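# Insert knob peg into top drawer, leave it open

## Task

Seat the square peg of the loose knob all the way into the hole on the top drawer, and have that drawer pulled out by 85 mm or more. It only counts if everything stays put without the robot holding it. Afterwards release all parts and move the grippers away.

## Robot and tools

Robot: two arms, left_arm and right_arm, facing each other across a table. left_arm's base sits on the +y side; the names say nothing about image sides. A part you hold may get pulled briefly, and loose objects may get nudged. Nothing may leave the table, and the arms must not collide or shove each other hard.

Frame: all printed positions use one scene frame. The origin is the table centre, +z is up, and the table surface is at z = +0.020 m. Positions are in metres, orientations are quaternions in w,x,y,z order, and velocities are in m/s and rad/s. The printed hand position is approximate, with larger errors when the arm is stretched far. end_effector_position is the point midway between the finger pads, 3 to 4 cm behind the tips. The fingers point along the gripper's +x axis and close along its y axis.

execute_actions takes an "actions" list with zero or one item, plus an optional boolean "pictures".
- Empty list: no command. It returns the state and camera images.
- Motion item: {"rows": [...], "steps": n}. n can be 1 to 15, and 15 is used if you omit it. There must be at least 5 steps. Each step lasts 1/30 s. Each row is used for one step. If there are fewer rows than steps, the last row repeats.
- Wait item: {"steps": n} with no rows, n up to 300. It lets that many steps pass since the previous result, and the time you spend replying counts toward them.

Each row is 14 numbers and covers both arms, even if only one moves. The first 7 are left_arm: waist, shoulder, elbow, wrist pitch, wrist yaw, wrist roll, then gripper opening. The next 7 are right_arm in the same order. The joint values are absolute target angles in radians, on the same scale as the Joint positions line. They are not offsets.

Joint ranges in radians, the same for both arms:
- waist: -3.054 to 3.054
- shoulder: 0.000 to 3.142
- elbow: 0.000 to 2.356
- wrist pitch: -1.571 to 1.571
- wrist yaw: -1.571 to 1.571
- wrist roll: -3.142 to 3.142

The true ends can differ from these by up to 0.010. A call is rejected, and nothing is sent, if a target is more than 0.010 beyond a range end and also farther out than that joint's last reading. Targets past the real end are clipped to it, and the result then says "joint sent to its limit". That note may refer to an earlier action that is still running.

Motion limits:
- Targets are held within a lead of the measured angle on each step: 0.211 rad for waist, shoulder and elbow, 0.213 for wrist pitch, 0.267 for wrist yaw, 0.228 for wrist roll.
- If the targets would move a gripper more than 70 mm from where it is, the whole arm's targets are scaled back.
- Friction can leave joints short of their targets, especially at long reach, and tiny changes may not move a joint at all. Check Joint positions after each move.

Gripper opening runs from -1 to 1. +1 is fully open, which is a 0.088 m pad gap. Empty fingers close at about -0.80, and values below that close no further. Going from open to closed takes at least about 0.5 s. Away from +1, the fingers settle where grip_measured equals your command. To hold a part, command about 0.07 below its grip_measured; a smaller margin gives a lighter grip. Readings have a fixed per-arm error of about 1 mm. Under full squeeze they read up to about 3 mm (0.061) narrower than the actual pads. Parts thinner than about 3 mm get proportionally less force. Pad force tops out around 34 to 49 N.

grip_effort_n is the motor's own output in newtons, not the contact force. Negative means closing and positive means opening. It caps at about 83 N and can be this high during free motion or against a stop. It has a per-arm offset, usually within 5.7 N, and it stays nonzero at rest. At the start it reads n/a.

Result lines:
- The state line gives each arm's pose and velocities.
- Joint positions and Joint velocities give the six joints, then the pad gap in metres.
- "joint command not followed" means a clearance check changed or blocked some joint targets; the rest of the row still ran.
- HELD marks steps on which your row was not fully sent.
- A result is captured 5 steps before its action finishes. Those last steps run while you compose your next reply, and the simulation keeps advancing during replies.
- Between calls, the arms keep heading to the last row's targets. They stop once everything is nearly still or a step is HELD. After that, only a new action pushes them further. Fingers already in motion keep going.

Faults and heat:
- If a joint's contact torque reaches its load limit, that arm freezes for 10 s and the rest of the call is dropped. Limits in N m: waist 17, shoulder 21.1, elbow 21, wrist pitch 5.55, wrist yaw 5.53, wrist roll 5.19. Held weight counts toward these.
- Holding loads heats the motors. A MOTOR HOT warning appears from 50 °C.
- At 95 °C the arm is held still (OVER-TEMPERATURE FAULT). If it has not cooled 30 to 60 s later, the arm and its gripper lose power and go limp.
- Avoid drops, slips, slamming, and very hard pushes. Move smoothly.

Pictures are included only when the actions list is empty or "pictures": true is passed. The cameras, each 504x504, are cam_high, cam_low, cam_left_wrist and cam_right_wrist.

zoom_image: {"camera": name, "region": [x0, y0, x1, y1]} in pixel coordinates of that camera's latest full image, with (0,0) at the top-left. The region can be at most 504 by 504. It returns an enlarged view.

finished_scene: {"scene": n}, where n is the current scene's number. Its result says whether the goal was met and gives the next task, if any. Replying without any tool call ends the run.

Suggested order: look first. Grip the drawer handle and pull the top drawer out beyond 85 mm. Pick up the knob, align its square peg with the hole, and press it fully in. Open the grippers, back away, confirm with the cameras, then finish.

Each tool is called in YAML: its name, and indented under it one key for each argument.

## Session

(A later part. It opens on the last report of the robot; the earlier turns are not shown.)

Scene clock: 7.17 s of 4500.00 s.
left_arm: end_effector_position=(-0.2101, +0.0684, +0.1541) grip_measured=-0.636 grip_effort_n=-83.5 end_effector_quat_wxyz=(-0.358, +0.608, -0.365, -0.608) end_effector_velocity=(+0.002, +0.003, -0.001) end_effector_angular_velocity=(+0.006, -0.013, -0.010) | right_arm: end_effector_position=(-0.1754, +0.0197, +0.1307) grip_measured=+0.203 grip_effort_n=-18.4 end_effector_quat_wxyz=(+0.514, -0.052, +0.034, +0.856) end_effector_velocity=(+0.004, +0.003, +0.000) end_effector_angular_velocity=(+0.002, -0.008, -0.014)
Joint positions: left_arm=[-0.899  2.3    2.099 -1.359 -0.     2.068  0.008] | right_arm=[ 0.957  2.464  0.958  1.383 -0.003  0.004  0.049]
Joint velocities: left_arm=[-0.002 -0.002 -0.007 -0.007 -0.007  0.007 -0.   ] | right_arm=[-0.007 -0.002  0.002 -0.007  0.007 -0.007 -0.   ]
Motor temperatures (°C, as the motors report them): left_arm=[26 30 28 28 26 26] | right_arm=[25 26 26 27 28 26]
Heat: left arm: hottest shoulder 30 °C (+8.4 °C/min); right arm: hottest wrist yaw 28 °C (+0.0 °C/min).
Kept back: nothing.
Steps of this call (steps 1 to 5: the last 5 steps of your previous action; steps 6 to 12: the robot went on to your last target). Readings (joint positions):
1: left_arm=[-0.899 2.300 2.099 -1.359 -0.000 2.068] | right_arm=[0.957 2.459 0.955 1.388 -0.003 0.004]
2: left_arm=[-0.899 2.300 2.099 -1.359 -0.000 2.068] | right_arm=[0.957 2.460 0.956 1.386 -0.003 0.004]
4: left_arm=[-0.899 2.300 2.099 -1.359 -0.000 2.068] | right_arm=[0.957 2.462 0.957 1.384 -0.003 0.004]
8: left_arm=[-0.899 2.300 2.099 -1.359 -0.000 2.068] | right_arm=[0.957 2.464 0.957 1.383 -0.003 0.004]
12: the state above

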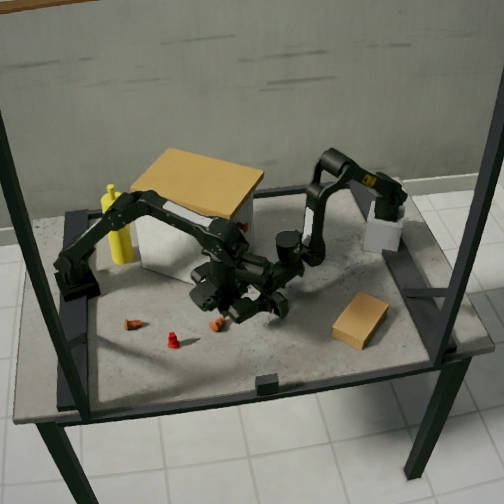

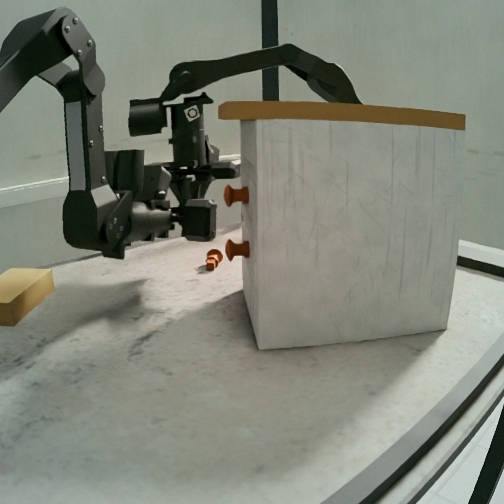

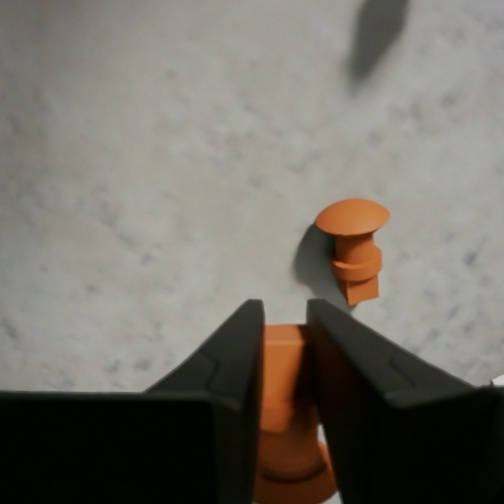

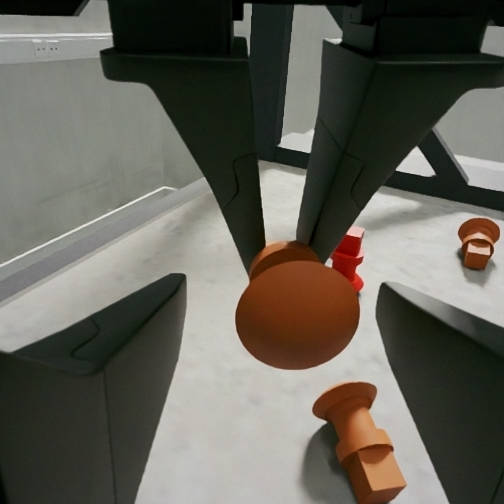

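execute_actions:
  actions:
    - {"rows":[[-0.9,2.31,2.10,-1.36,0,2.2,-0.73,0.955,2.478,0.965,1.38,0,0,0.0]]}

execute_actions:
  actions:
    - {"rows":[[-0.9,2.31,2.10,-1.36,0,2.2,-0.73,0.955,2.478,0.965,1.38,0,0,-0.42]]}

execute_actions:
  actions:
    - {"rows":[[-0.9,2.31,2.10,-1.36,0,2.2,0.2,0.955,2.478,0.965,1.38,0,0,-0.42]]}

execute_actions:
  actions:
    - {"rows":[[-0.9,1.3,1.4,-1.36,0,2.2,0.2,1.0,2.4,0.742,1.54,0,0,-0.42]]}

execute_actions:
  actions:
    - {"rows":[[-1.1,0.5,0.5,-0.5,0,2.2,0.2,1.2,1.8,0.41,1.40,0.3,0,-0.42]]}

execute_actions:
  actions:
    - {"rows":[[-1.1,0.5,0.5,-0.5,0,2.2,0.2,1.2,1.8,0.41,1.40,1.2,0,-0.42]]}

execute_actions:
  actions:
    - {"steps":15}
  pictures: true

zoom_image:
  camera: "cam_low"
  region: [130, 90, 280, 220]

Scene clock: 7.87 s of 4500.00 s.
left_arm: end_effector_position=(-0.2101, +0.0684, +0.1541) grip_measured=-0.636 grip_effort_n=-83.5 end_effector_quat_wxyz=(-0.395, +0.584, -0.403, -0.583) end_effector_velocity=(-0.001, +0.002, +0.002) end_effector_angular_velocity=(+0.006, +0.004, -0.039) | right_arm: end_effector_position=(-0.1754, +0.0198, +0.1307) grip_measured=+0.008 grip_effort_n=-18.4 end_effector_quat_wxyz=(+0.514, -0.052, +0.034, +0.856) end_effector_velocity=(+0.002, +0.001, +0.002) end_effector_angular_velocity=(+0.003, +0.009, -0.011)
Joint positions: left_arm=[-0.899  2.3    2.099 -1.359 -0.     2.194  0.008] | right_arm=[ 0.957  2.464  0.958  1.382 -0.003  0.004  0.039]
Joint velocities: left_arm=[-0.002 -0.002  0.002 -0.007  0.007  0.037  0.   ] | right_arm=[-0.002 -0.002 -0.002  0.007  0.007  0.007 -0.003]
Motor temperatures (°C, as the motors report them): left_arm=[26 31 28 28 26 26] | right_arm=[25 26 26 27 28 26]
Heat: left arm: hottest shoulder 31 °C (+15.3 °C/min); right arm: hottest wrist yaw 28 °C (+0.0 °C/min).
Steps of this call (steps 1 to 11: the robot went on to your last target; steps 12 to 21: the first 10 steps of this action). Readings (joint positions):
12: left_arm=[-0.899 2.300 2.099 -1.359 -0.000 2.097] | right_arm=[0.957 2.464 0.958 1.382 -0.003 0.004]
13: left_arm=[-0.899 2.300 2.099 -1.359 -0.000 2.131] | right_arm=[0.957 2.464 0.958 1.382 -0.003 0.004]
15: left_arm=[-0.899 2.300 2.099 -1.359 -0.000 2.167] | right_arm=[0.957 2.464 0.958 1.382 -0.003 0.004]
19: left_arm=[-0.899 2.300 2.099 -1.359 -0.000 2.191] | right_arm=[0.957 2.464 0.958 1.382 -0.003 0.004]
21: the state above

Scene clock: 8.37 s of 4500.00 s.
left_arm: end_effector_position=(-0.2097, +0.0691, +0.1541) grip_measured=-0.636 grip_effort_n=-83.5 end_effector_quat_wxyz=(-0.397, +0.583, -0.402, -0.583) end_effector_velocity=(+0.001, +0.002, +0.000) end_effector_angular_velocity=(+0.002, -0.010, -0.010) | right_arm: end_effector_position=(-0.1761, +0.0194, +0.1307) grip_measured=-0.346 grip_effort_n=-83.5 end_effector_quat_wxyz=(+0.513, -0.052, +0.034, +0.856) end_effector_velocity=(-0.002, -0.001, -0.001) end_effector_angular_velocity=(-0.004, -0.007, +0.020)
Joint positions: left_arm=[-0.899  2.3    2.099 -1.363 -0.     2.197  0.008] | right_arm=[ 0.958  2.464  0.958  1.382 -0.004  0.004  0.022]
Joint velocities: left_arm=[-0.002 -0.002 -0.002 -0.007 -0.007  0.007 -0.   ] | right_arm=[-0.002 -0.002 -0.002 -0.007 -0.022 -0.007 -0.   ]
Motor temperatures (°C, as the motors report them): left_arm=[26 31 28 28 26 26] | right_arm=[25 26 26 28 28 26]
Heat: left arm: hottest shoulder 31 °C (+14.3 °C/min); right arm: hottest wrist pitch 28 °C (+0.0 °C/min).
Steps of this call (steps 1 to 5: the last 5 steps of your previous action; steps 6 to 15: the first 10 steps of this action). Readings (joint positions):
6: left_arm=[-0.899 2.300 2.099 -1.359 -0.000 2.197] | right_arm=[0.957 2.464 0.958 1.382 -0.003 0.004]
7: left_arm=[-0.899 2.300 2.099 -1.359 -0.000 2.197] | right_arm=[0.957 2.464 0.958 1.382 -0.003 0.004]
9: left_arm=[-0.899 2.300 2.099 -1.363 -0.000 2.197] | right_arm=[0.958 2.464 0.958 1.382 -0.004 0.004]
13: left_arm=[-0.899 2.300 2.099 -1.363 -0.000 2.197] | right_arm=[0.958 2.464 0.958 1.382 -0.004 0.004]
15: the state above

Scene clock: 8.87 s of 4500.00 s.
left_arm: end_effector_position=(-0.2098, +0.0689, +0.1541) grip_measured=+0.172 grip_effort_n=10.9 end_effector_quat_wxyz=(-0.397, +0.583, -0.403, -0.583) end_effector_velocity=(+0.002, -0.000, +0.002) end_effector_angular_velocity=(-0.010, -0.020, +0.020) | right_arm: end_effector_position=(-0.1756, +0.0197, +0.1307) grip_measured=-0.346 grip_effort_n=-83.5 end_effector_quat_wxyz=(+0.514, -0.052, +0.034, +0.856) end_effector_velocity=(+0.000, -0.000, -0.001) end_effector_angular_velocity=(-0.003, -0.009, +0.006)
Joint positions: left_arm=[-0.899  2.3    2.099 -1.361 -0.     2.197  0.047] | right_arm=[ 0.958  2.464  0.958  1.382 -0.003  0.004  0.022]
Joint velocities: left_arm=[-0.002 -0.002  0.002 -0.007 -0.022 -0.022  0.017] | right_arm=[-0.002 -0.002 -0.002 -0.007 -0.007 -0.007 -0.   ]
Motor temperatures (°C, as the motors report them): left_arm=[26 31 28 28 26 26] | right_arm=[25 26 26 28 28 26]
Heat: left arm: hottest shoulder 31 °C (+13.5 °C/min); right arm: hottest wrist pitch 28 °C (+0.0 °C/min).
Steps of this call (steps 1 to 5: the last 5 steps of your previous action; steps 6 to 15: the first 10 steps of this action). Readings (joint positions):
6: left_arm=[-0.899 2.300 2.099 -1.363 -0.000 2.197] | right_arm=[0.958 2.464 0.958 1.382 -0.004 0.004]
7: left_arm=[-0.899 2.300 2.099 -1.362 -0.000 2.197] | right_arm=[0.958 2.464 0.958 1.382 -0.003 0.004]
9: left_arm=[-0.899 2.300 2.099 -1.361 -0.000 2.197] | right_arm=[0.958 2.464 0.958 1.382 -0.003 0.004]
13: left_arm=[-0.899 2.300 2.099 -1.361 -0.000 2.197] | right_arm=[0.958 2.464 0.958 1.382 -0.003 0.004]
15: the state above

Scene clock: 9.37 s of 4500.00 s.
left_arm: end_effector_position=(-0.1368, +0.1813, +0.2125) grip_measured=+0.198 grip_effort_n=12.3 end_effector_quat_wxyz=(-0.404, +0.583, -0.396, -0.583) end_effector_velocity=(+0.240, +0.365, +0.170) end_effector_angular_velocity=(-0.182, +0.092, +0.005) | right_arm: end_effector_position=(-0.1699, -0.0324, +0.1276) grip_measured=-0.346 grip_effort_n=-83.5 end_effector_quat_wxyz=(+0.497, -0.058, +0.036, +0.865) end_effector_velocity=(+0.000, +0.004, +0.034) end_effector_angular_velocity=(+0.085, +0.043, +0.001)
Joint positions: left_arm=[-0.899  1.745  1.524 -1.361 -0.     2.198  0.049] | right_arm=[1.    2.419 0.75  1.533 0.001 0.004 0.022]
Joint velocities: left_arm=[-0.002 -1.844 -1.502 -0.139 -0.022 -0.007 -0.   ] | right_arm=[-0.007 -0.061 -0.017  0.051 -0.007 -0.007 -0.   ]
Motor temperatures (°C, as the motors report them): left_arm=[26 31 28 28 26 26] | right_arm=[25 27 26 28 28 26]
Heat: left arm: hottest shoulder 31 °C (+12.8 °C/min); right arm: hottest wrist pitch 28 °C (+0.0 °C/min).
Steps of this call (steps 1 to 5: the last 5 steps of your previous action; steps 6 to 15: the first 10 steps of this action). Readings (joint positions):
6: left_arm=[-0.899 2.271 2.064 -1.338 -0.000 2.197] | right_arm=[0.959 2.459 0.932 1.404 -0.000 0.004]
7: left_arm=[-0.899 2.227 1.999 -1.344 -0.000 2.197] | right_arm=[0.966 2.445 0.879 1.460 0.001 0.004]
9: left_arm=[-0.899 2.123 1.868 -1.365 -0.000 2.198] | right_arm=[0.985 2.424 0.796 1.501 0.001 0.004]
13: left_arm=[-0.899 1.872 1.635 -1.359 -0.000 2.198] | right_arm=[1.000 2.423 0.752 1.528 0.001 0.004]
15: the state above

Scene clock: 9.87 s of 4500.00 s.
left_arm: end_effector_position=(-0.1384, +0.2683, +0.2928) grip_measured=+0.198 grip_effort_n=11.9 end_effector_quat_wxyz=(-0.108, +0.466, -0.714, -0.511) end_effector_velocity=(+0.066, +0.079, +0.018) end_effector_angular_velocity=(-1.393, +1.352, -0.037) | right_arm: end_effector_position=(-0.1669, -0.1112, +0.2332) grip_measured=-0.346 grip_effort_n=-83.5 end_effector_quat_wxyz=(+0.536, -0.028, +0.010, +0.844) end_effector_velocity=(+0.009, +0.005, +0.543) end_effector_angular_velocity=(+1.127, +1.011, -0.069)
Joint positions: left_arm=[-1.095  0.809  0.866 -0.739  0.003  2.198  0.049] | right_arm=[1.2   1.89  0.424 1.406 0.291 0.004 0.022]
Joint velocities: left_arm=[-0.027 -1.883 -1.751  1.81   0.007  0.007 -0.   ] | right_arm=[-0.002 -1.331 -0.002  0.183  0.066  0.007 -0.   ]
Motor temperatures (°C, as the motors report them): left_arm=[26 31 28 28 26 26] | right_arm=[25 27 26 28 28 26]
Heat: left arm: hottest shoulder 31 °C (+12.2 °C/min); right arm: hottest wrist pitch 28 °C (+0.0 °C/min).
Steps of this call (steps 1 to 5: the last 5 steps of your previous action; steps 6 to 15: the first 10 steps of this action). Readings (joint positions):
6: left_arm=[-0.917 1.392 1.386 -1.313 -0.013 2.198] | right_arm=[1.017 2.388 0.721 1.507 0.064 0.004]
7: left_arm=[-0.968 1.315 1.334 -1.237 -0.012 2.198] | right_arm=[1.058 2.336 0.663 1.460 0.146 0.004]
9: left_arm=[-1.060 1.181 1.222 -1.118 0.008 2.198] | right_arm=[1.152 2.221 0.537 1.432 0.217 0.004]
13: left_arm=[-1.093 0.935 0.983 -0.866 0.004 2.198] | right_arm=[1.201 1.994 0.429 1.404 0.280 0.004]
15: the state above

Scene clock: 10.37 s of 4500.00 s.
left_arm: end_effector_position=(-0.1229, +0.2853, +0.2522) grip_measured=+0.198 grip_effort_n=11.9 end_effector_quat_wxyz=(-0.029, +0.436, -0.754, -0.491) end_effector_velocity=(-0.002, +0.000, +0.000) end_effector_angular_velocity=(-0.005, +0.019, -0.005) | right_arm: end_effector_position=(-0.0535, -0.1072, +0.2592) grip_measured=-0.346 grip_effort_n=-83.5 end_effector_quat_wxyz=(+0.812, +0.004, +0.001, +0.584) end_effector_velocity=(+0.267, -0.085, -0.010) end_effector_angular_velocity=(-0.043, -0.031, -1.797)
Joint positions: left_arm=[-1.098  0.503  0.512 -0.502  0.003  2.198  0.049] | right_arm=[1.201 1.81  0.416 1.399 1.054 0.004 0.022]
Joint velocities: left_arm=[-0.002 -0.007 -0.012  0.022  0.007 -0.007 -0.   ] | right_arm=[-0.032 -0.002 -0.027 -0.022  1.766 -0.007 -0.   ]
Motor temperatures (°C, as the motors report them): left_arm=[26 31 28 28 26 26] | right_arm=[25 27 26 28 28 26]
Heat: left arm: hottest shoulder 31 °C (+11.6 °C/min); right arm: hottest wrist pitch 28 °C (+0.0 °C/min).
Steps of this call (steps 1 to 5: the last 5 steps of your previous action; steps 6 to 15: the first 10 steps of this action). Readings (joint positions):
6: left_arm=[-1.097 0.526 0.567 -0.531 0.003 2.198] | right_arm=[1.204 1.810 0.420 1.400 0.347 0.004]
7: left_arm=[-1.097 0.520 0.544 -0.524 0.003 2.198] | right_arm=[1.206 1.810 0.418 1.399 0.432 0.004]
9: left_arm=[-1.097 0.516 0.518 -0.515 0.003 2.198] | right_arm=[1.203 1.810 0.417 1.399 0.591 0.004]
13: left_arm=[-1.098 0.505 0.513 -0.502 0.003 2.198] | right_arm=[1.202 1.810 0.417 1.399 0.906 0.004]
15: the state above

Scene clock: 10.87 s of 4500.00 s.
left_arm: end_effector_position=(-0.1229, +0.2853, +0.2520) grip_measured=+0.198 grip_effort_n=11.9 end_effector_quat_wxyz=(-0.030, +0.436, -0.754, -0.491) end_effector_velocity=(-0.001, +0.003, -0.002) end_effector_angular_velocity=(+0.021, +0.011, -0.003) | right_arm: end_effector_position=(-0.0330, -0.1156, +0.2587) grip_measured=-0.346 grip_effort_n=-83.5 end_effector_quat_wxyz=(+0.852, +0.003, +0.001, +0.524) end_effector_velocity=(+0.003, -0.000, -0.004) end_effector_angular_velocity=(-0.023, -0.024, -0.000)
Joint positions: left_arm=[-1.098  0.503  0.512 -0.502  0.003  2.198  0.049] | right_arm=[1.2   1.81  0.415 1.399 1.197 0.004 0.022]
Joint velocities: left_arm=[-0.007 -0.002 -0.002 -0.007  0.007 -0.022 -0.   ] | right_arm=[-0.007 -0.002 -0.007 -0.022 -0.007 -0.007 -0.   ]
Motor temperatures (°C, as the motors report them): left_arm=[26 31 28 28 26 26] | right_arm=[25 27 26 28 28 26]
Heat: left arm: hottest shoulder 31 °C (+11.0 °C/min); right arm: hottest wrist pitch 28 °C (+0.0 °C/min).
Kept back: nothing.
Steps of this call (steps 1 to 5: the last 5 steps of your previous action; steps 6 to 15: the robot went on to your last target). Readings (joint positions):
1: left_arm=[-1.098 0.503 0.512 -0.502 0.003 2.198] | right_arm=[1.200 1.810 0.415 1.399 1.102 0.004]
2: left_arm=[-1.098 0.503 0.512 -0.502 0.003 2.198] | right_arm=[1.200 1.810 0.415 1.399 1.133 0.004]
4: left_arm=[-1.098 0.503 0.512 -0.502 0.003 2.198] | right_arm=[1.200 1.810 0.415 1.399 1.168 0.004]
8: left_arm=[-1.098 0.503 0.512 -0.502 0.003 2.198] | right_arm=[1.200 1.810 0.415 1.399 1.191 0.004]
15: the state above

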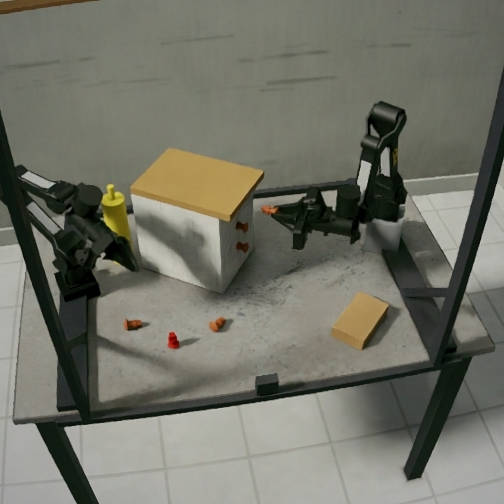

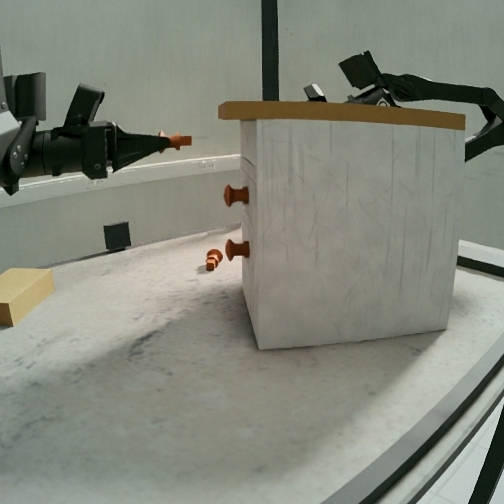

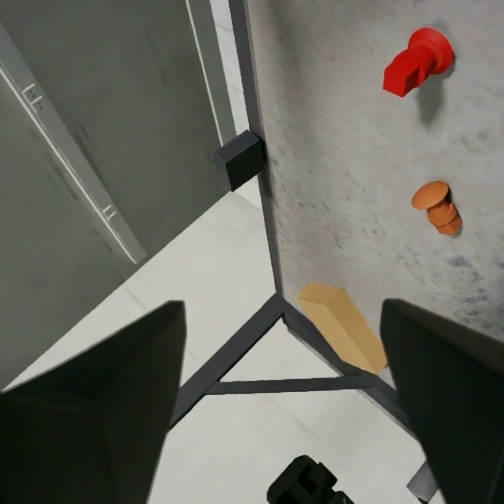

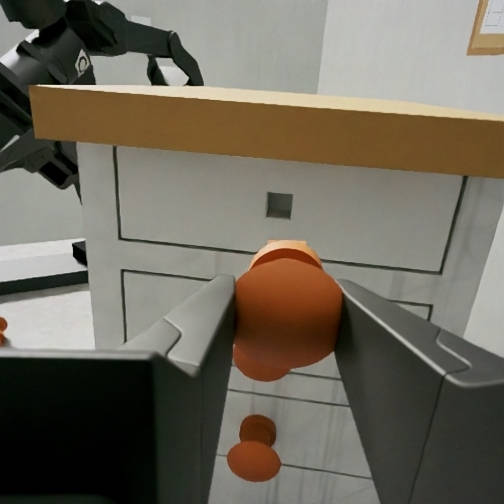

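Region (130, 90, 280, 220) of cam_low's 504x504 image, scaled by 3.360, with more detail than that image has; it fills the top 437 rows of this view, and the rest is white.

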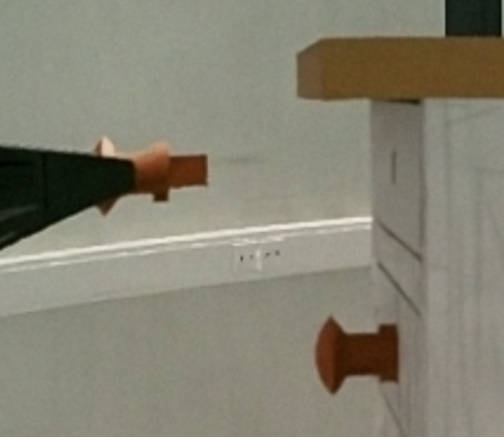

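execute_actions:
  actions:
    - {"rows":[[-1.1,0.5,0.5,-0.5,0,2.2,0.2,1.053,1.905,0.581,1.316,1.16,0,-0.42]]}

execute_actions:
  actions:
    - {"steps":12}
  pictures: true

zoom_image:
  camera: "cam_low"
  region: [160, 90, 280, 190]

zoom_image:
  camera: "cam_right_wrist"
  region: [200, 150, 380, 290]

Scene clock: 11.50 s of 4500.00 s.
left_arm: end_effector_position=(-0.1229, +0.2852, +0.2521) grip_measured=+0.198 grip_effort_n=11.9 end_effector_quat_wxyz=(-0.029, +0.436, -0.754, -0.491) end_effector_velocity=(+0.001, +0.002, -0.005) end_effector_angular_velocity=(+0.018, -0.013, +0.003) | right_arm: end_effector_position=(-0.0108, -0.0705, +0.2603) grip_measured=-0.346 grip_effort_n=-83.5 end_effector_quat_wxyz=(+0.879, +0.001, +0.001, +0.476) end_effector_velocity=(-0.004, +0.006, -0.007) end_effector_angular_velocity=(-0.030, -0.024, +0.020)
Joint positions: left_arm=[-1.098  0.503  0.512 -0.501  0.003  2.198  0.049] | right_arm=[1.056 1.892 0.571 1.32  1.164 0.004 0.022]
Joint velocities: left_arm=[-0.007 -0.002 -0.002 -0.022 -0.007 -0.007 -0.   ] | right_arm=[-0.002  0.027  0.017 -0.022 -0.022 -0.007 -0.   ]
Motor temperatures (°C, as the motors report them): left_arm=[26 31 28 29 26 26] | right_arm=[25 27 26 28 28 26]
Heat: left arm: hottest shoulder 31 °C (+10.4 °C/min); right arm: hottest wrist pitch 28 °C (+0.0 °C/min).
Steps of this call (steps 1 to 9: the robot went on to your last target; steps 10 to 19: the first 10 steps of this action). Readings (joint positions):
10: left_arm=[-1.098 0.503 0.512 -0.502 0.003 2.198] | right_arm=[1.186 1.821 0.434 1.388 1.194 0.004]
11: left_arm=[-1.098 0.503 0.512 -0.502 0.003 2.198] | right_arm=[1.148 1.841 0.474 1.362 1.186 0.004]
13: left_arm=[-1.098 0.503 0.512 -0.501 0.003 2.198] | right_arm=[1.087 1.877 0.541 1.336 1.169 0.004]
17: left_arm=[-1.098 0.503 0.512 -0.501 0.003 2.198] | right_arm=[1.057 1.889 0.569 1.323 1.165 0.004]
19: the state above

Scene clock: 11.90 s of 4500.00 s.
left_arm: end_effector_position=(-0.1229, +0.2852, +0.2521) grip_measured=+0.198 grip_effort_n=11.9 end_effector_quat_wxyz=(-0.029, +0.436, -0.754, -0.491) end_effector_velocity=(-0.000, +0.002, -0.001) end_effector_angular_velocity=(+0.009, +0.005, -0.005) | right_arm: end_effector_position=(-0.0110, -0.0699, +0.2601) grip_measured=-0.346 grip_effort_n=-83.5 end_effector_quat_wxyz=(+0.879, +0.001, +0.001, +0.476) end_effector_velocity=(+0.000, +0.000, -0.003) end_effector_angular_velocity=(-0.038, -0.043, +0.005)
Joint positions: left_arm=[-1.098  0.503  0.512 -0.501  0.003  2.198  0.049] | right_arm=[1.056 1.894 0.573 1.319 1.163 0.004 0.022]
Joint velocities: left_arm=[-0.002 -0.007 -0.002 -0.007  0.007 -0.007  0.   ] | right_arm=[-0.002 -0.002 -0.002 -0.022 -0.007 -0.037 -0.   ]
Motor temperatures (°C, as the motors report them): left_arm=[26 31 29 29 26 26] | right_arm=[25 27 26 28 28 26]
Heat: left arm: hottest shoulder 31 °C (+10.1 °C/min); right arm: hottest wrist pitch 28 °C (+0.0 °C/min).
Kept back: nothing.
Steps of this call (steps 1 to 5: the last 5 steps of your previous action; steps 6 to 12: the robot went on to your last target). Readings (joint positions):
1: left_arm=[-1.098 0.503 0.512 -0.501 0.003 2.198] | right_arm=[1.056 1.893 0.571 1.320 1.163 0.004]
2: left_arm=[-1.098 0.503 0.512 -0.501 0.003 2.198] | right_arm=[1.056 1.893 0.572 1.319 1.163 0.004]
4: left_arm=[-1.098 0.503 0.512 -0.501 0.003 2.198] | right_arm=[1.056 1.894 0.573 1.319 1.163 0.004]
8: left_arm=[-1.098 0.503 0.512 -0.501 0.003 2.198] | right_arm=[1.056 1.894 0.573 1.319 1.163 0.004]
12: the state above

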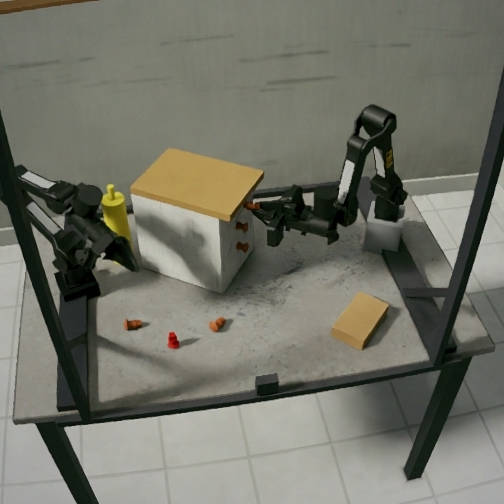

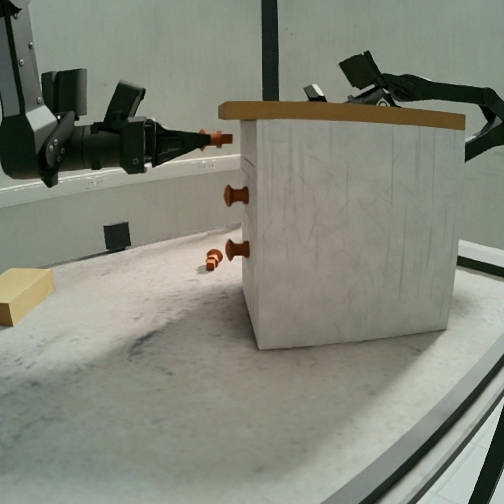

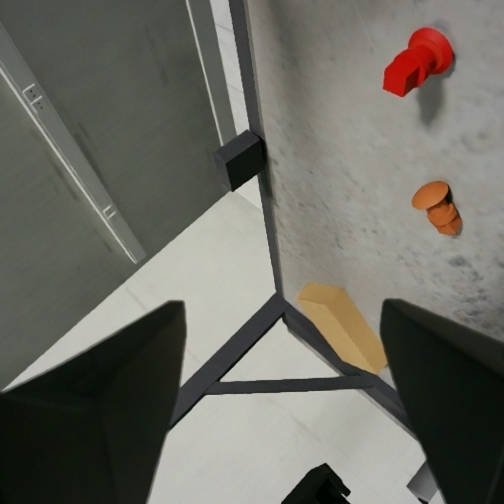

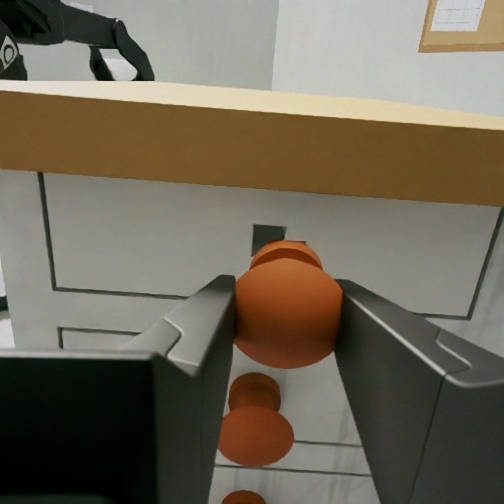

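Region (160, 90, 280, 190) of cam_low's 504x504 image, scaled by 4.200, with more detail than that image has.

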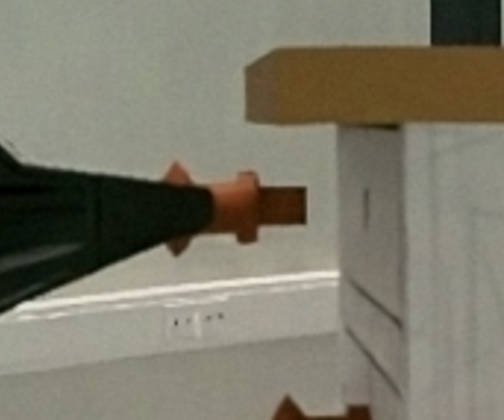

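Region (200, 150, 380, 290) of cam_right_wrist's 504x504 image, scaled by 2.800, with more detail than that image has.

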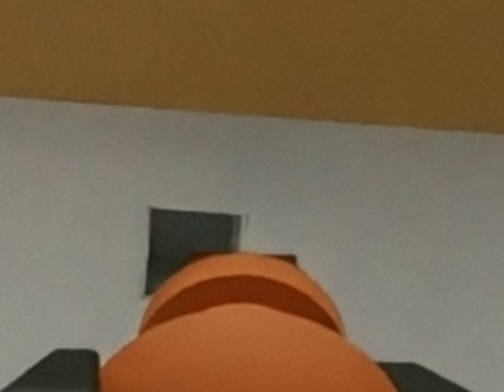

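execute_actions:
  actions:
    - {"rows":[[-1.1,0.5,0.5,-0.5,0,2.2,0.2,1.016,1.917,0.603,1.30,1.096,0.04,-0.42]]}

execute_actions:
  actions:
    - {"steps":10}
  pictures: true

zoom_image:
  camera: "cam_low"
  region: [160, 90, 280, 190]

zoom_image:
  camera: "cam_right_wrist"
  region: [230, 190, 350, 280]

Scene clock: 12.57 s of 4500.00 s.
left_arm: end_effector_position=(-0.1229, +0.2852, +0.2521) grip_measured=+0.198 grip_effort_n=11.4 end_effector_quat_wxyz=(-0.029, +0.436, -0.754, -0.491) end_effector_velocity=(-0.002, +0.001, -0.002) end_effector_angular_velocity=(-0.000, -0.004, -0.012) | right_arm: end_effector_position=(-0.0078, -0.0577, +0.2594) grip_measured=-0.346 grip_effort_n=-83.5 end_effector_quat_wxyz=(+0.873, +0.011, +0.008, +0.487) end_effector_velocity=(+0.002, +0.001, -0.002) end_effector_angular_velocity=(-0.007, -0.000, -0.000)
Joint positions: left_arm=[-1.098  0.503  0.512 -0.501  0.003  2.198  0.049] | right_arm=[1.019 1.906 0.595 1.303 1.1   0.034 0.022]
Joint velocities: left_arm=[-0.002  0.002 -0.007  0.007  0.007  0.007 -0.   ] | right_arm=[-0.007  0.002 -0.002 -0.007 -0.007  0.007 -0.   ]
Motor temperatures (°C, as the motors report them): left_arm=[26 31 29 29 26 26] | right_arm=[25 27 26 28 28 26]
Heat: left arm: hottest shoulder 31 °C (+9.5 °C/min); right arm: hottest wrist pitch 28 °C (+0.0 °C/min).
Steps of this call (steps 1 to 10: the robot went on to your last target; steps 11 to 20: the first 10 steps of this action). Readings (joint positions):
11: left_arm=[-1.098 0.503 0.512 -0.501 0.003 2.198] | right_arm=[1.052 1.895 0.576 1.316 1.150 0.007]
12: left_arm=[-1.098 0.503 0.512 -0.501 0.003 2.198] | right_arm=[1.043 1.898 0.581 1.311 1.131 0.015]
14: left_arm=[-1.098 0.503 0.512 -0.501 0.003 2.198] | right_arm=[1.027 1.904 0.591 1.306 1.113 0.026]
18: left_arm=[-1.098 0.503 0.512 -0.501 0.003 2.198] | right_arm=[1.019 1.905 0.594 1.303 1.102 0.033]
20: the state above

Scene clock: 12.90 s of 4500.00 s.
left_arm: end_effector_position=(-0.1229, +0.2852, +0.2521) grip_measured=+0.198 grip_effort_n=11.4 end_effector_quat_wxyz=(-0.029, +0.436, -0.754, -0.491) end_effector_velocity=(+0.001, +0.002, -0.005) end_effector_angular_velocity=(+0.023, -0.008, -0.001) | right_arm: end_effector_position=(-0.0080, -0.0576, +0.2594) grip_measured=-0.346 grip_effort_n=-83.5 end_effector_quat_wxyz=(+0.873, +0.011, +0.008, +0.488) end_effector_velocity=(-0.002, +0.001, -0.001) end_effector_angular_velocity=(-0.010, -0.010, +0.020)
Joint positions: left_arm=[-1.098  0.503  0.512 -0.501  0.003  2.198  0.049] | right_arm=[1.019 1.906 0.595 1.303 1.099 0.035 0.022]
Joint velocities: left_arm=[ 0.002 -0.002 -0.002 -0.022  0.007 -0.007 -0.   ] | right_arm=[-0.002 -0.002 -0.002 -0.007 -0.022 -0.007 -0.   ]
Motor temperatures (°C, as the motors report them): left_arm=[26 31 29 29 26 26] | right_arm=[25 27 26 28 28 26]
Heat: left arm: hottest shoulder 31 °C (+9.3 °C/min); right arm: hottest wrist pitch 28 °C (+0.0 °C/min).
Kept back: nothing.
Steps of this call (steps 1 to 5: the last 5 steps of your previous action; steps 6 to 10: the robot went on to your last target). Readings (joint positions):
1: left_arm=[-1.098 0.503 0.512 -0.501 0.003 2.198] | right_arm=[1.019 1.906 0.595 1.303 1.100 0.034]
2: left_arm=[-1.098 0.503 0.512 -0.501 0.003 2.198] | right_arm=[1.019 1.906 0.595 1.303 1.099 0.034]
4: left_arm=[-1.098 0.503 0.512 -0.501 0.003 2.198] | right_arm=[1.019 1.906 0.595 1.303 1.099 0.035]
8: left_arm=[-1.098 0.503 0.512 -0.501 0.003 2.198] | right_arm=[1.019 1.906 0.595 1.303 1.099 0.035]
10: the state above

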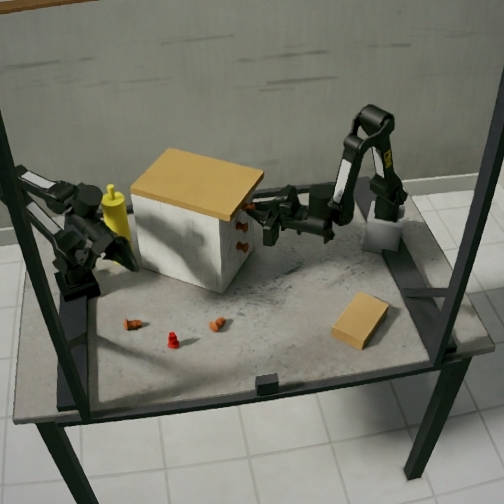

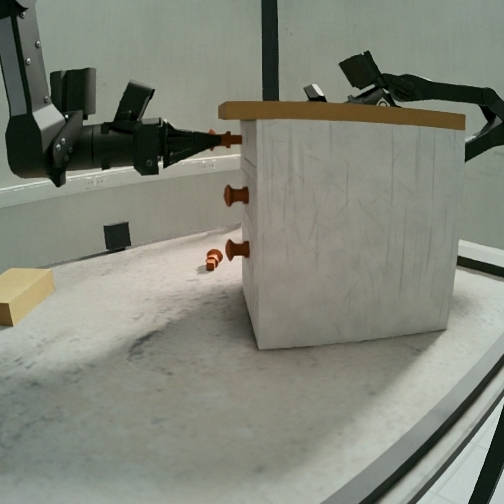

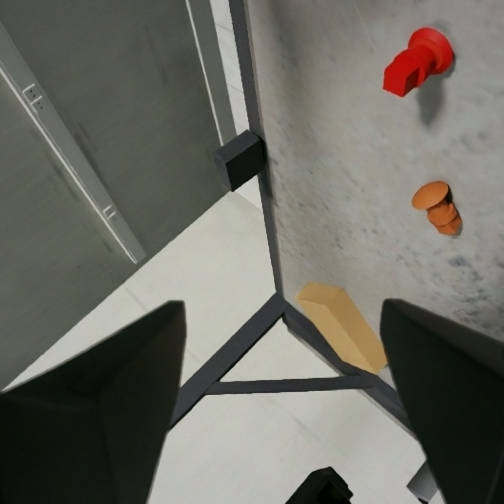

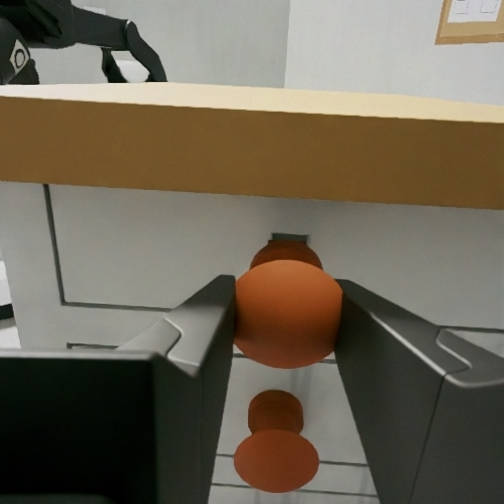

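Region (160, 90, 280, 190) of cam_low's 504x504 image, scaled by 4.200, with more detail than that image has.

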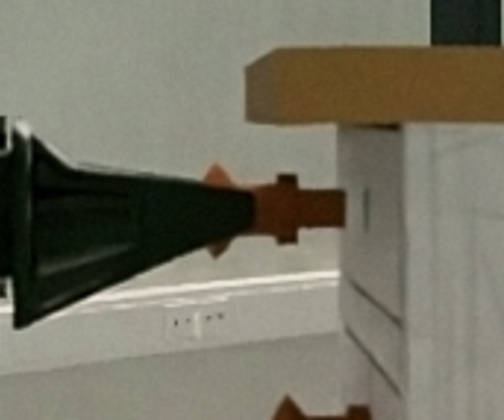

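Region (230, 190, 350, 280) of cam_right_wrist's 504x504 image, scaled by 4.200, with more detail than that image has; it fills the top 378 rows of this view, and the rest is white.

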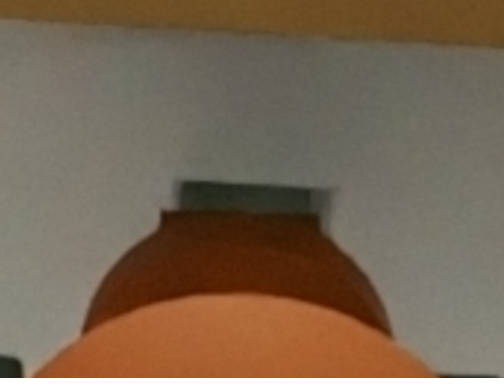

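execute_actions:
  actions:
    - {"rows":[[-1.1,0.5,0.5,-0.5,0,2.2,0.2,1.001,1.9225,0.6127,1.293,1.087,0.055,-0.42]],"steps":10}

execute_actions:
  actions:
    - {"rows":[[-1.1,0.5,0.5,-0.5,0,2.2,0.2,0.988,1.927,0.62,1.29,1.076,0.055,-0.42]]}
  pictures: true

zoom_image:
  camera: "cam_low"
  region: [160, 90, 280, 190]

zoom_image:
  camera: "cam_right_wrist"
  region: [230, 190, 350, 280]

Scene clock: 13.27 s of 4500.00 s.
left_arm: end_effector_position=(-0.1229, +0.2852, +0.2521) grip_measured=+0.198 grip_effort_n=11.9 end_effector_quat_wxyz=(-0.029, +0.436, -0.754, -0.491) end_effector_velocity=(-0.000, +0.002, -0.002) end_effector_angular_velocity=(+0.003, -0.007, -0.012) | right_arm: end_effector_position=(-0.0050, -0.0542, +0.2592) grip_measured=-0.346 grip_effort_n=-83.5 end_effector_quat_wxyz=(+0.874, +0.016, +0.011, +0.485) end_effector_velocity=(+0.015, +0.006, -0.000) end_effector_angular_velocity=(+0.002, +0.005, -0.039)
Joint positions: left_arm=[-1.098  0.503  0.512 -0.501  0.003  2.198  0.049] | right_arm=[1.005 1.91  0.604 1.296 1.091 0.047 0.022]
Joint velocities: left_arm=[-0.002 -0.002 -0.002 -0.007  0.007  0.007 -0.   ] | right_arm=[-0.046  0.007  0.012 -0.007 -0.007  0.007 -0.   ]
Motor temperatures (°C, as the motors report them): left_arm=[26 31 29 29 26 26] | right_arm=[25 27 26 28 28 26]
Heat: left arm: hottest shoulder 31 °C (+9.0 °C/min); right arm: hottest wrist pitch 28 °C (+0.0 °C/min).
Steps of this call (steps 1 to 6: the robot went on to your last target; steps 7 to 11: the first 5 steps of this action). Readings (joint positions):
7: left_arm=[-1.098 0.503 0.512 -0.501 0.003 2.198] | right_arm=[1.017 1.906 0.596 1.301 1.097 0.038]
8: left_arm=[-1.098 0.503 0.512 -0.501 0.003 2.198] | right_arm=[1.014 1.908 0.599 1.299 1.094 0.042]
10: left_arm=[-1.098 0.503 0.512 -0.501 0.003 2.198] | right_arm=[1.007 1.910 0.603 1.297 1.092 0.046]
11: the state above

Scene clock: 13.77 s of 4500.00 s.
left_arm: end_effector_position=(-0.1229, +0.2852, +0.2521) grip_measured=+0.198 grip_effort_n=11.9 end_effector_quat_wxyz=(-0.029, +0.436, -0.754, -0.491) end_effector_velocity=(+0.000, -0.001, -0.001) end_effector_angular_velocity=(+0.000, +0.004, +0.007) | right_arm: end_effector_position=(-0.0036, -0.0516, +0.2588) grip_measured=-0.346 grip_effort_n=-83.5 end_effector_quat_wxyz=(+0.874, +0.016, +0.012, +0.486) end_effector_velocity=(+0.000, +0.000, -0.001) end_effector_angular_velocity=(-0.010, -0.010, +0.005)
Joint positions: left_arm=[-1.098  0.503  0.512 -0.501  0.003  2.198  0.049] | right_arm=[0.997 1.914 0.609 1.293 1.081 0.05  0.022]
Joint velocities: left_arm=[-0.002 -0.002 -0.007  0.007 -0.007 -0.007 -0.   ] | right_arm=[-0.002 -0.002 -0.002 -0.007 -0.007 -0.007  0.   ]
Motor temperatures (°C, as the motors report them): left_arm=[26 31 29 29 26 26] | right_arm=[25 27 26 28 28 26]
Heat: left arm: hottest shoulder 31 °C (+8.7 °C/min); right arm: hottest wrist pitch 28 °C (+0.0 °C/min).
Steps of this call (steps 1 to 5: the last 5 steps of your previous action; steps 6 to 15: the first 10 steps of this action). Readings (joint positions):
6: left_arm=[-1.098 0.503 0.512 -0.501 0.003 2.198] | right_arm=[1.003 1.912 0.605 1.295 1.088 0.050]
7: left_arm=[-1.098 0.503 0.512 -0.501 0.003 2.198] | right_arm=[1.000 1.913 0.607 1.294 1.084 0.050]
9: left_arm=[-1.098 0.503 0.512 -0.501 0.003 2.198] | right_arm=[0.997 1.914 0.609 1.293 1.081 0.050]
13: left_arm=[-1.098 0.503 0.512 -0.501 0.003 2.198] | right_arm=[0.997 1.914 0.609 1.293 1.081 0.050]
15: the state above

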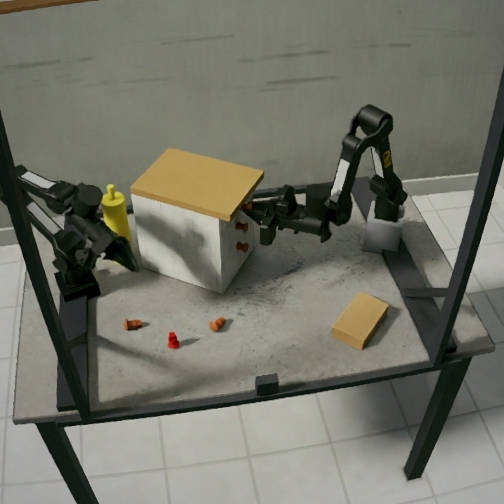

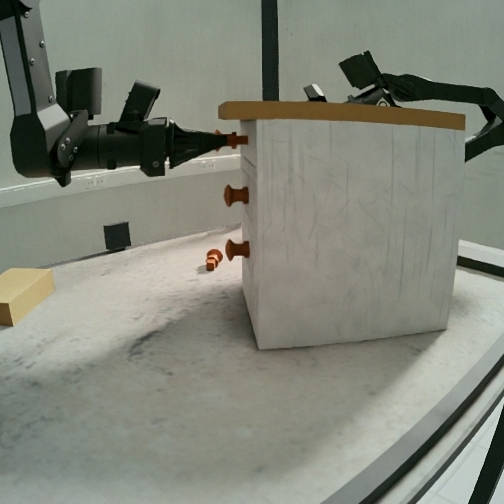

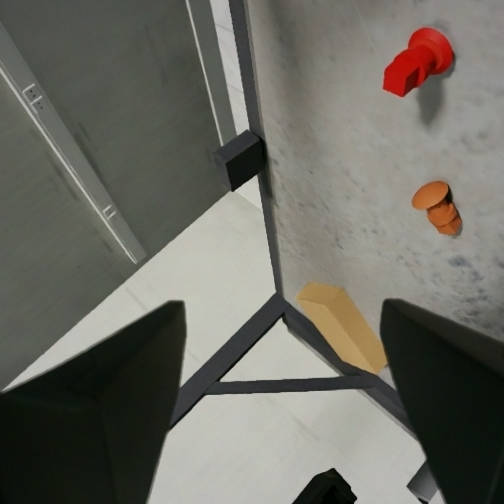

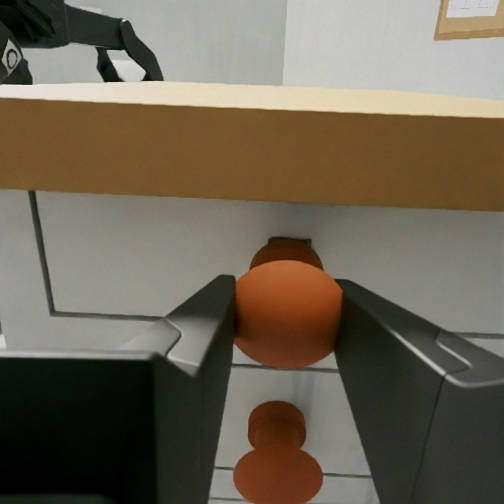

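Region (160, 90, 280, 190) of cam_low's 504x504 image, scaled by 4.200, with more detail than that image has.

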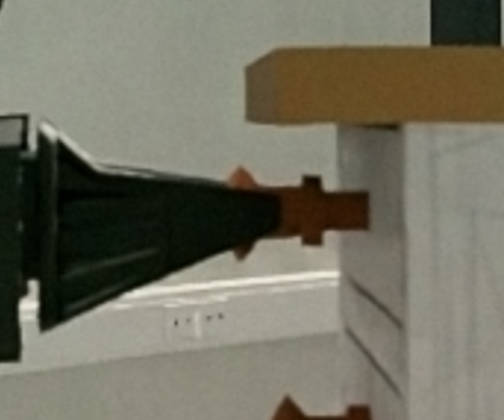

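Region (230, 190, 350, 280) of cam_right_wrist's 504x504 image, scaled by 4.200, with more detail than that image has; it fills the top 378 rows of this view, and the rest is white.

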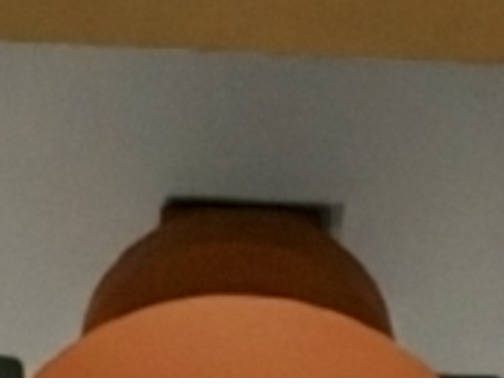

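Nudge right ~1 mm and slightly up.

execute_actions:
  actions:
    - {"rows":[[-1.1,0.5,0.5,-0.5,0,2.2,0.2,0.99,1.925,0.618,1.3,1.092,0.055,-0.42]]}

execute_actions:
  actions:
    - {"rows":[[-1.1,0.5,0.5,-0.5,0,2.2,0.2,0.978,1.93,0.627,1.29,1.073,0.055,-0.42]]}

Scene clock: 14.27 s of 4500.00 s.
left_arm: end_effector_position=(-0.1229, +0.2852, +0.2521) grip_measured=+0.198 grip_effort_n=11.4 end_effector_quat_wxyz=(-0.029, +0.436, -0.754, -0.491) end_effector_velocity=(-0.001, -0.002, +0.004) end_effector_angular_velocity=(-0.005, +0.027, +0.014) | right_arm: end_effector_position=(-0.0032, -0.0518, +0.2592) grip_measured=-0.346 grip_effort_n=-83.5 end_effector_quat_wxyz=(+0.874, +0.018, +0.012, +0.485) end_effector_velocity=(+0.000, +0.000, -0.001) end_effector_angular_velocity=(-0.010, -0.010, +0.005)
Joint positions: left_arm=[-1.098  0.503  0.512 -0.501  0.003  2.198  0.049] | right_arm=[0.997 1.914 0.609 1.296 1.084 0.05  0.022]
Joint velocities: left_arm=[-0.002 -0.002 -0.002  0.022 -0.007 -0.022  0.   ] | right_arm=[-0.002 -0.002 -0.002 -0.007 -0.007 -0.007 -0.   ]
Motor temperatures (°C, as the motors report them): left_arm=[26 31 29 29 26 26] | right_arm=[25 27 27 28 28 26]
Heat: left arm: hottest shoulder 31 °C (+8.4 °C/min); right arm: hottest wrist pitch 28 °C (+0.0 °C/min).
Steps of this call (steps 1 to 5: the last 5 steps of your previous action; steps 6 to 15: the first 10 steps of this action). Readings (joint positions):
6: left_arm=[-1.098 0.503 0.512 -0.501 0.003 2.198] | right_arm=[0.997 1.914 0.609 1.293 1.081 0.050]
7: left_arm=[-1.098 0.503 0.512 -0.501 0.003 2.198] | right_arm=[0.997 1.914 0.609 1.293 1.082 0.050]
9: left_arm=[-1.098 0.503 0.512 -0.501 0.003 2.198] | right_arm=[0.997 1.914 0.609 1.294 1.083 0.050]
13: left_arm=[-1.098 0.503 0.512 -0.501 0.003 2.198] | right_arm=[0.997 1.914 0.609 1.296 1.083 0.050]
15: the state above

Scene clock: 14.77 s of 4500.00 s.
left_arm: end_effector_position=(-0.1229, +0.2852, +0.2521) grip_measured=+0.198 grip_effort_n=11.9 end_effector_quat_wxyz=(-0.029, +0.436, -0.754, -0.491) end_effector_velocity=(-0.000, +0.002, -0.001) end_effector_angular_velocity=(+0.027, +0.024, +0.008) | right_arm: end_effector_position=(-0.0004, -0.0485, +0.2595) grip_measured=-0.346 grip_effort_n=-83.5 end_effector_quat_wxyz=(+0.875, +0.018, +0.012, +0.483) end_effector_velocity=(+0.000, +0.002, -0.001) end_effector_angular_velocity=(-0.018, -0.022, +0.015)
Joint positions: left_arm=[-1.098  0.503  0.512 -0.501  0.003  2.198  0.049] | right_arm=[0.984 1.918 0.618 1.292 1.075 0.05  0.022]
Joint velocities: left_arm=[-0.002 -0.007 -0.002 -0.007  0.007 -0.037 -0.   ] | right_arm=[-0.007 -0.002 -0.002 -0.007 -0.022 -0.022 -0.   ]
Motor temperatures (°C, as the motors report them): left_arm=[26 31 29 30 26 26] | right_arm=[25 27 27 28 28 26]
Heat: left arm: hottest shoulder 31 °C (+8.1 °C/min); right arm: hottest wrist pitch 28 °C (+0.0 °C/min).
Steps of this call (steps 1 to 5: the last 5 steps of your previous action; steps 6 to 15: the first 10 steps of this action). Readings (joint positions):
6: left_arm=[-1.098 0.503 0.512 -0.501 0.003 2.198] | right_arm=[0.994 1.915 0.611 1.296 1.086 0.050]
7: left_arm=[-1.098 0.503 0.512 -0.501 0.003 2.198] | right_arm=[0.992 1.916 0.613 1.296 1.083 0.050]
9: left_arm=[-1.098 0.503 0.512 -0.501 0.003 2.198] | right_arm=[0.986 1.918 0.617 1.294 1.078 0.050]
13: left_arm=[-1.098 0.503 0.512 -0.501 0.003 2.198] | right_arm=[0.984 1.918 0.618 1.293 1.076 0.050]
15: the state above


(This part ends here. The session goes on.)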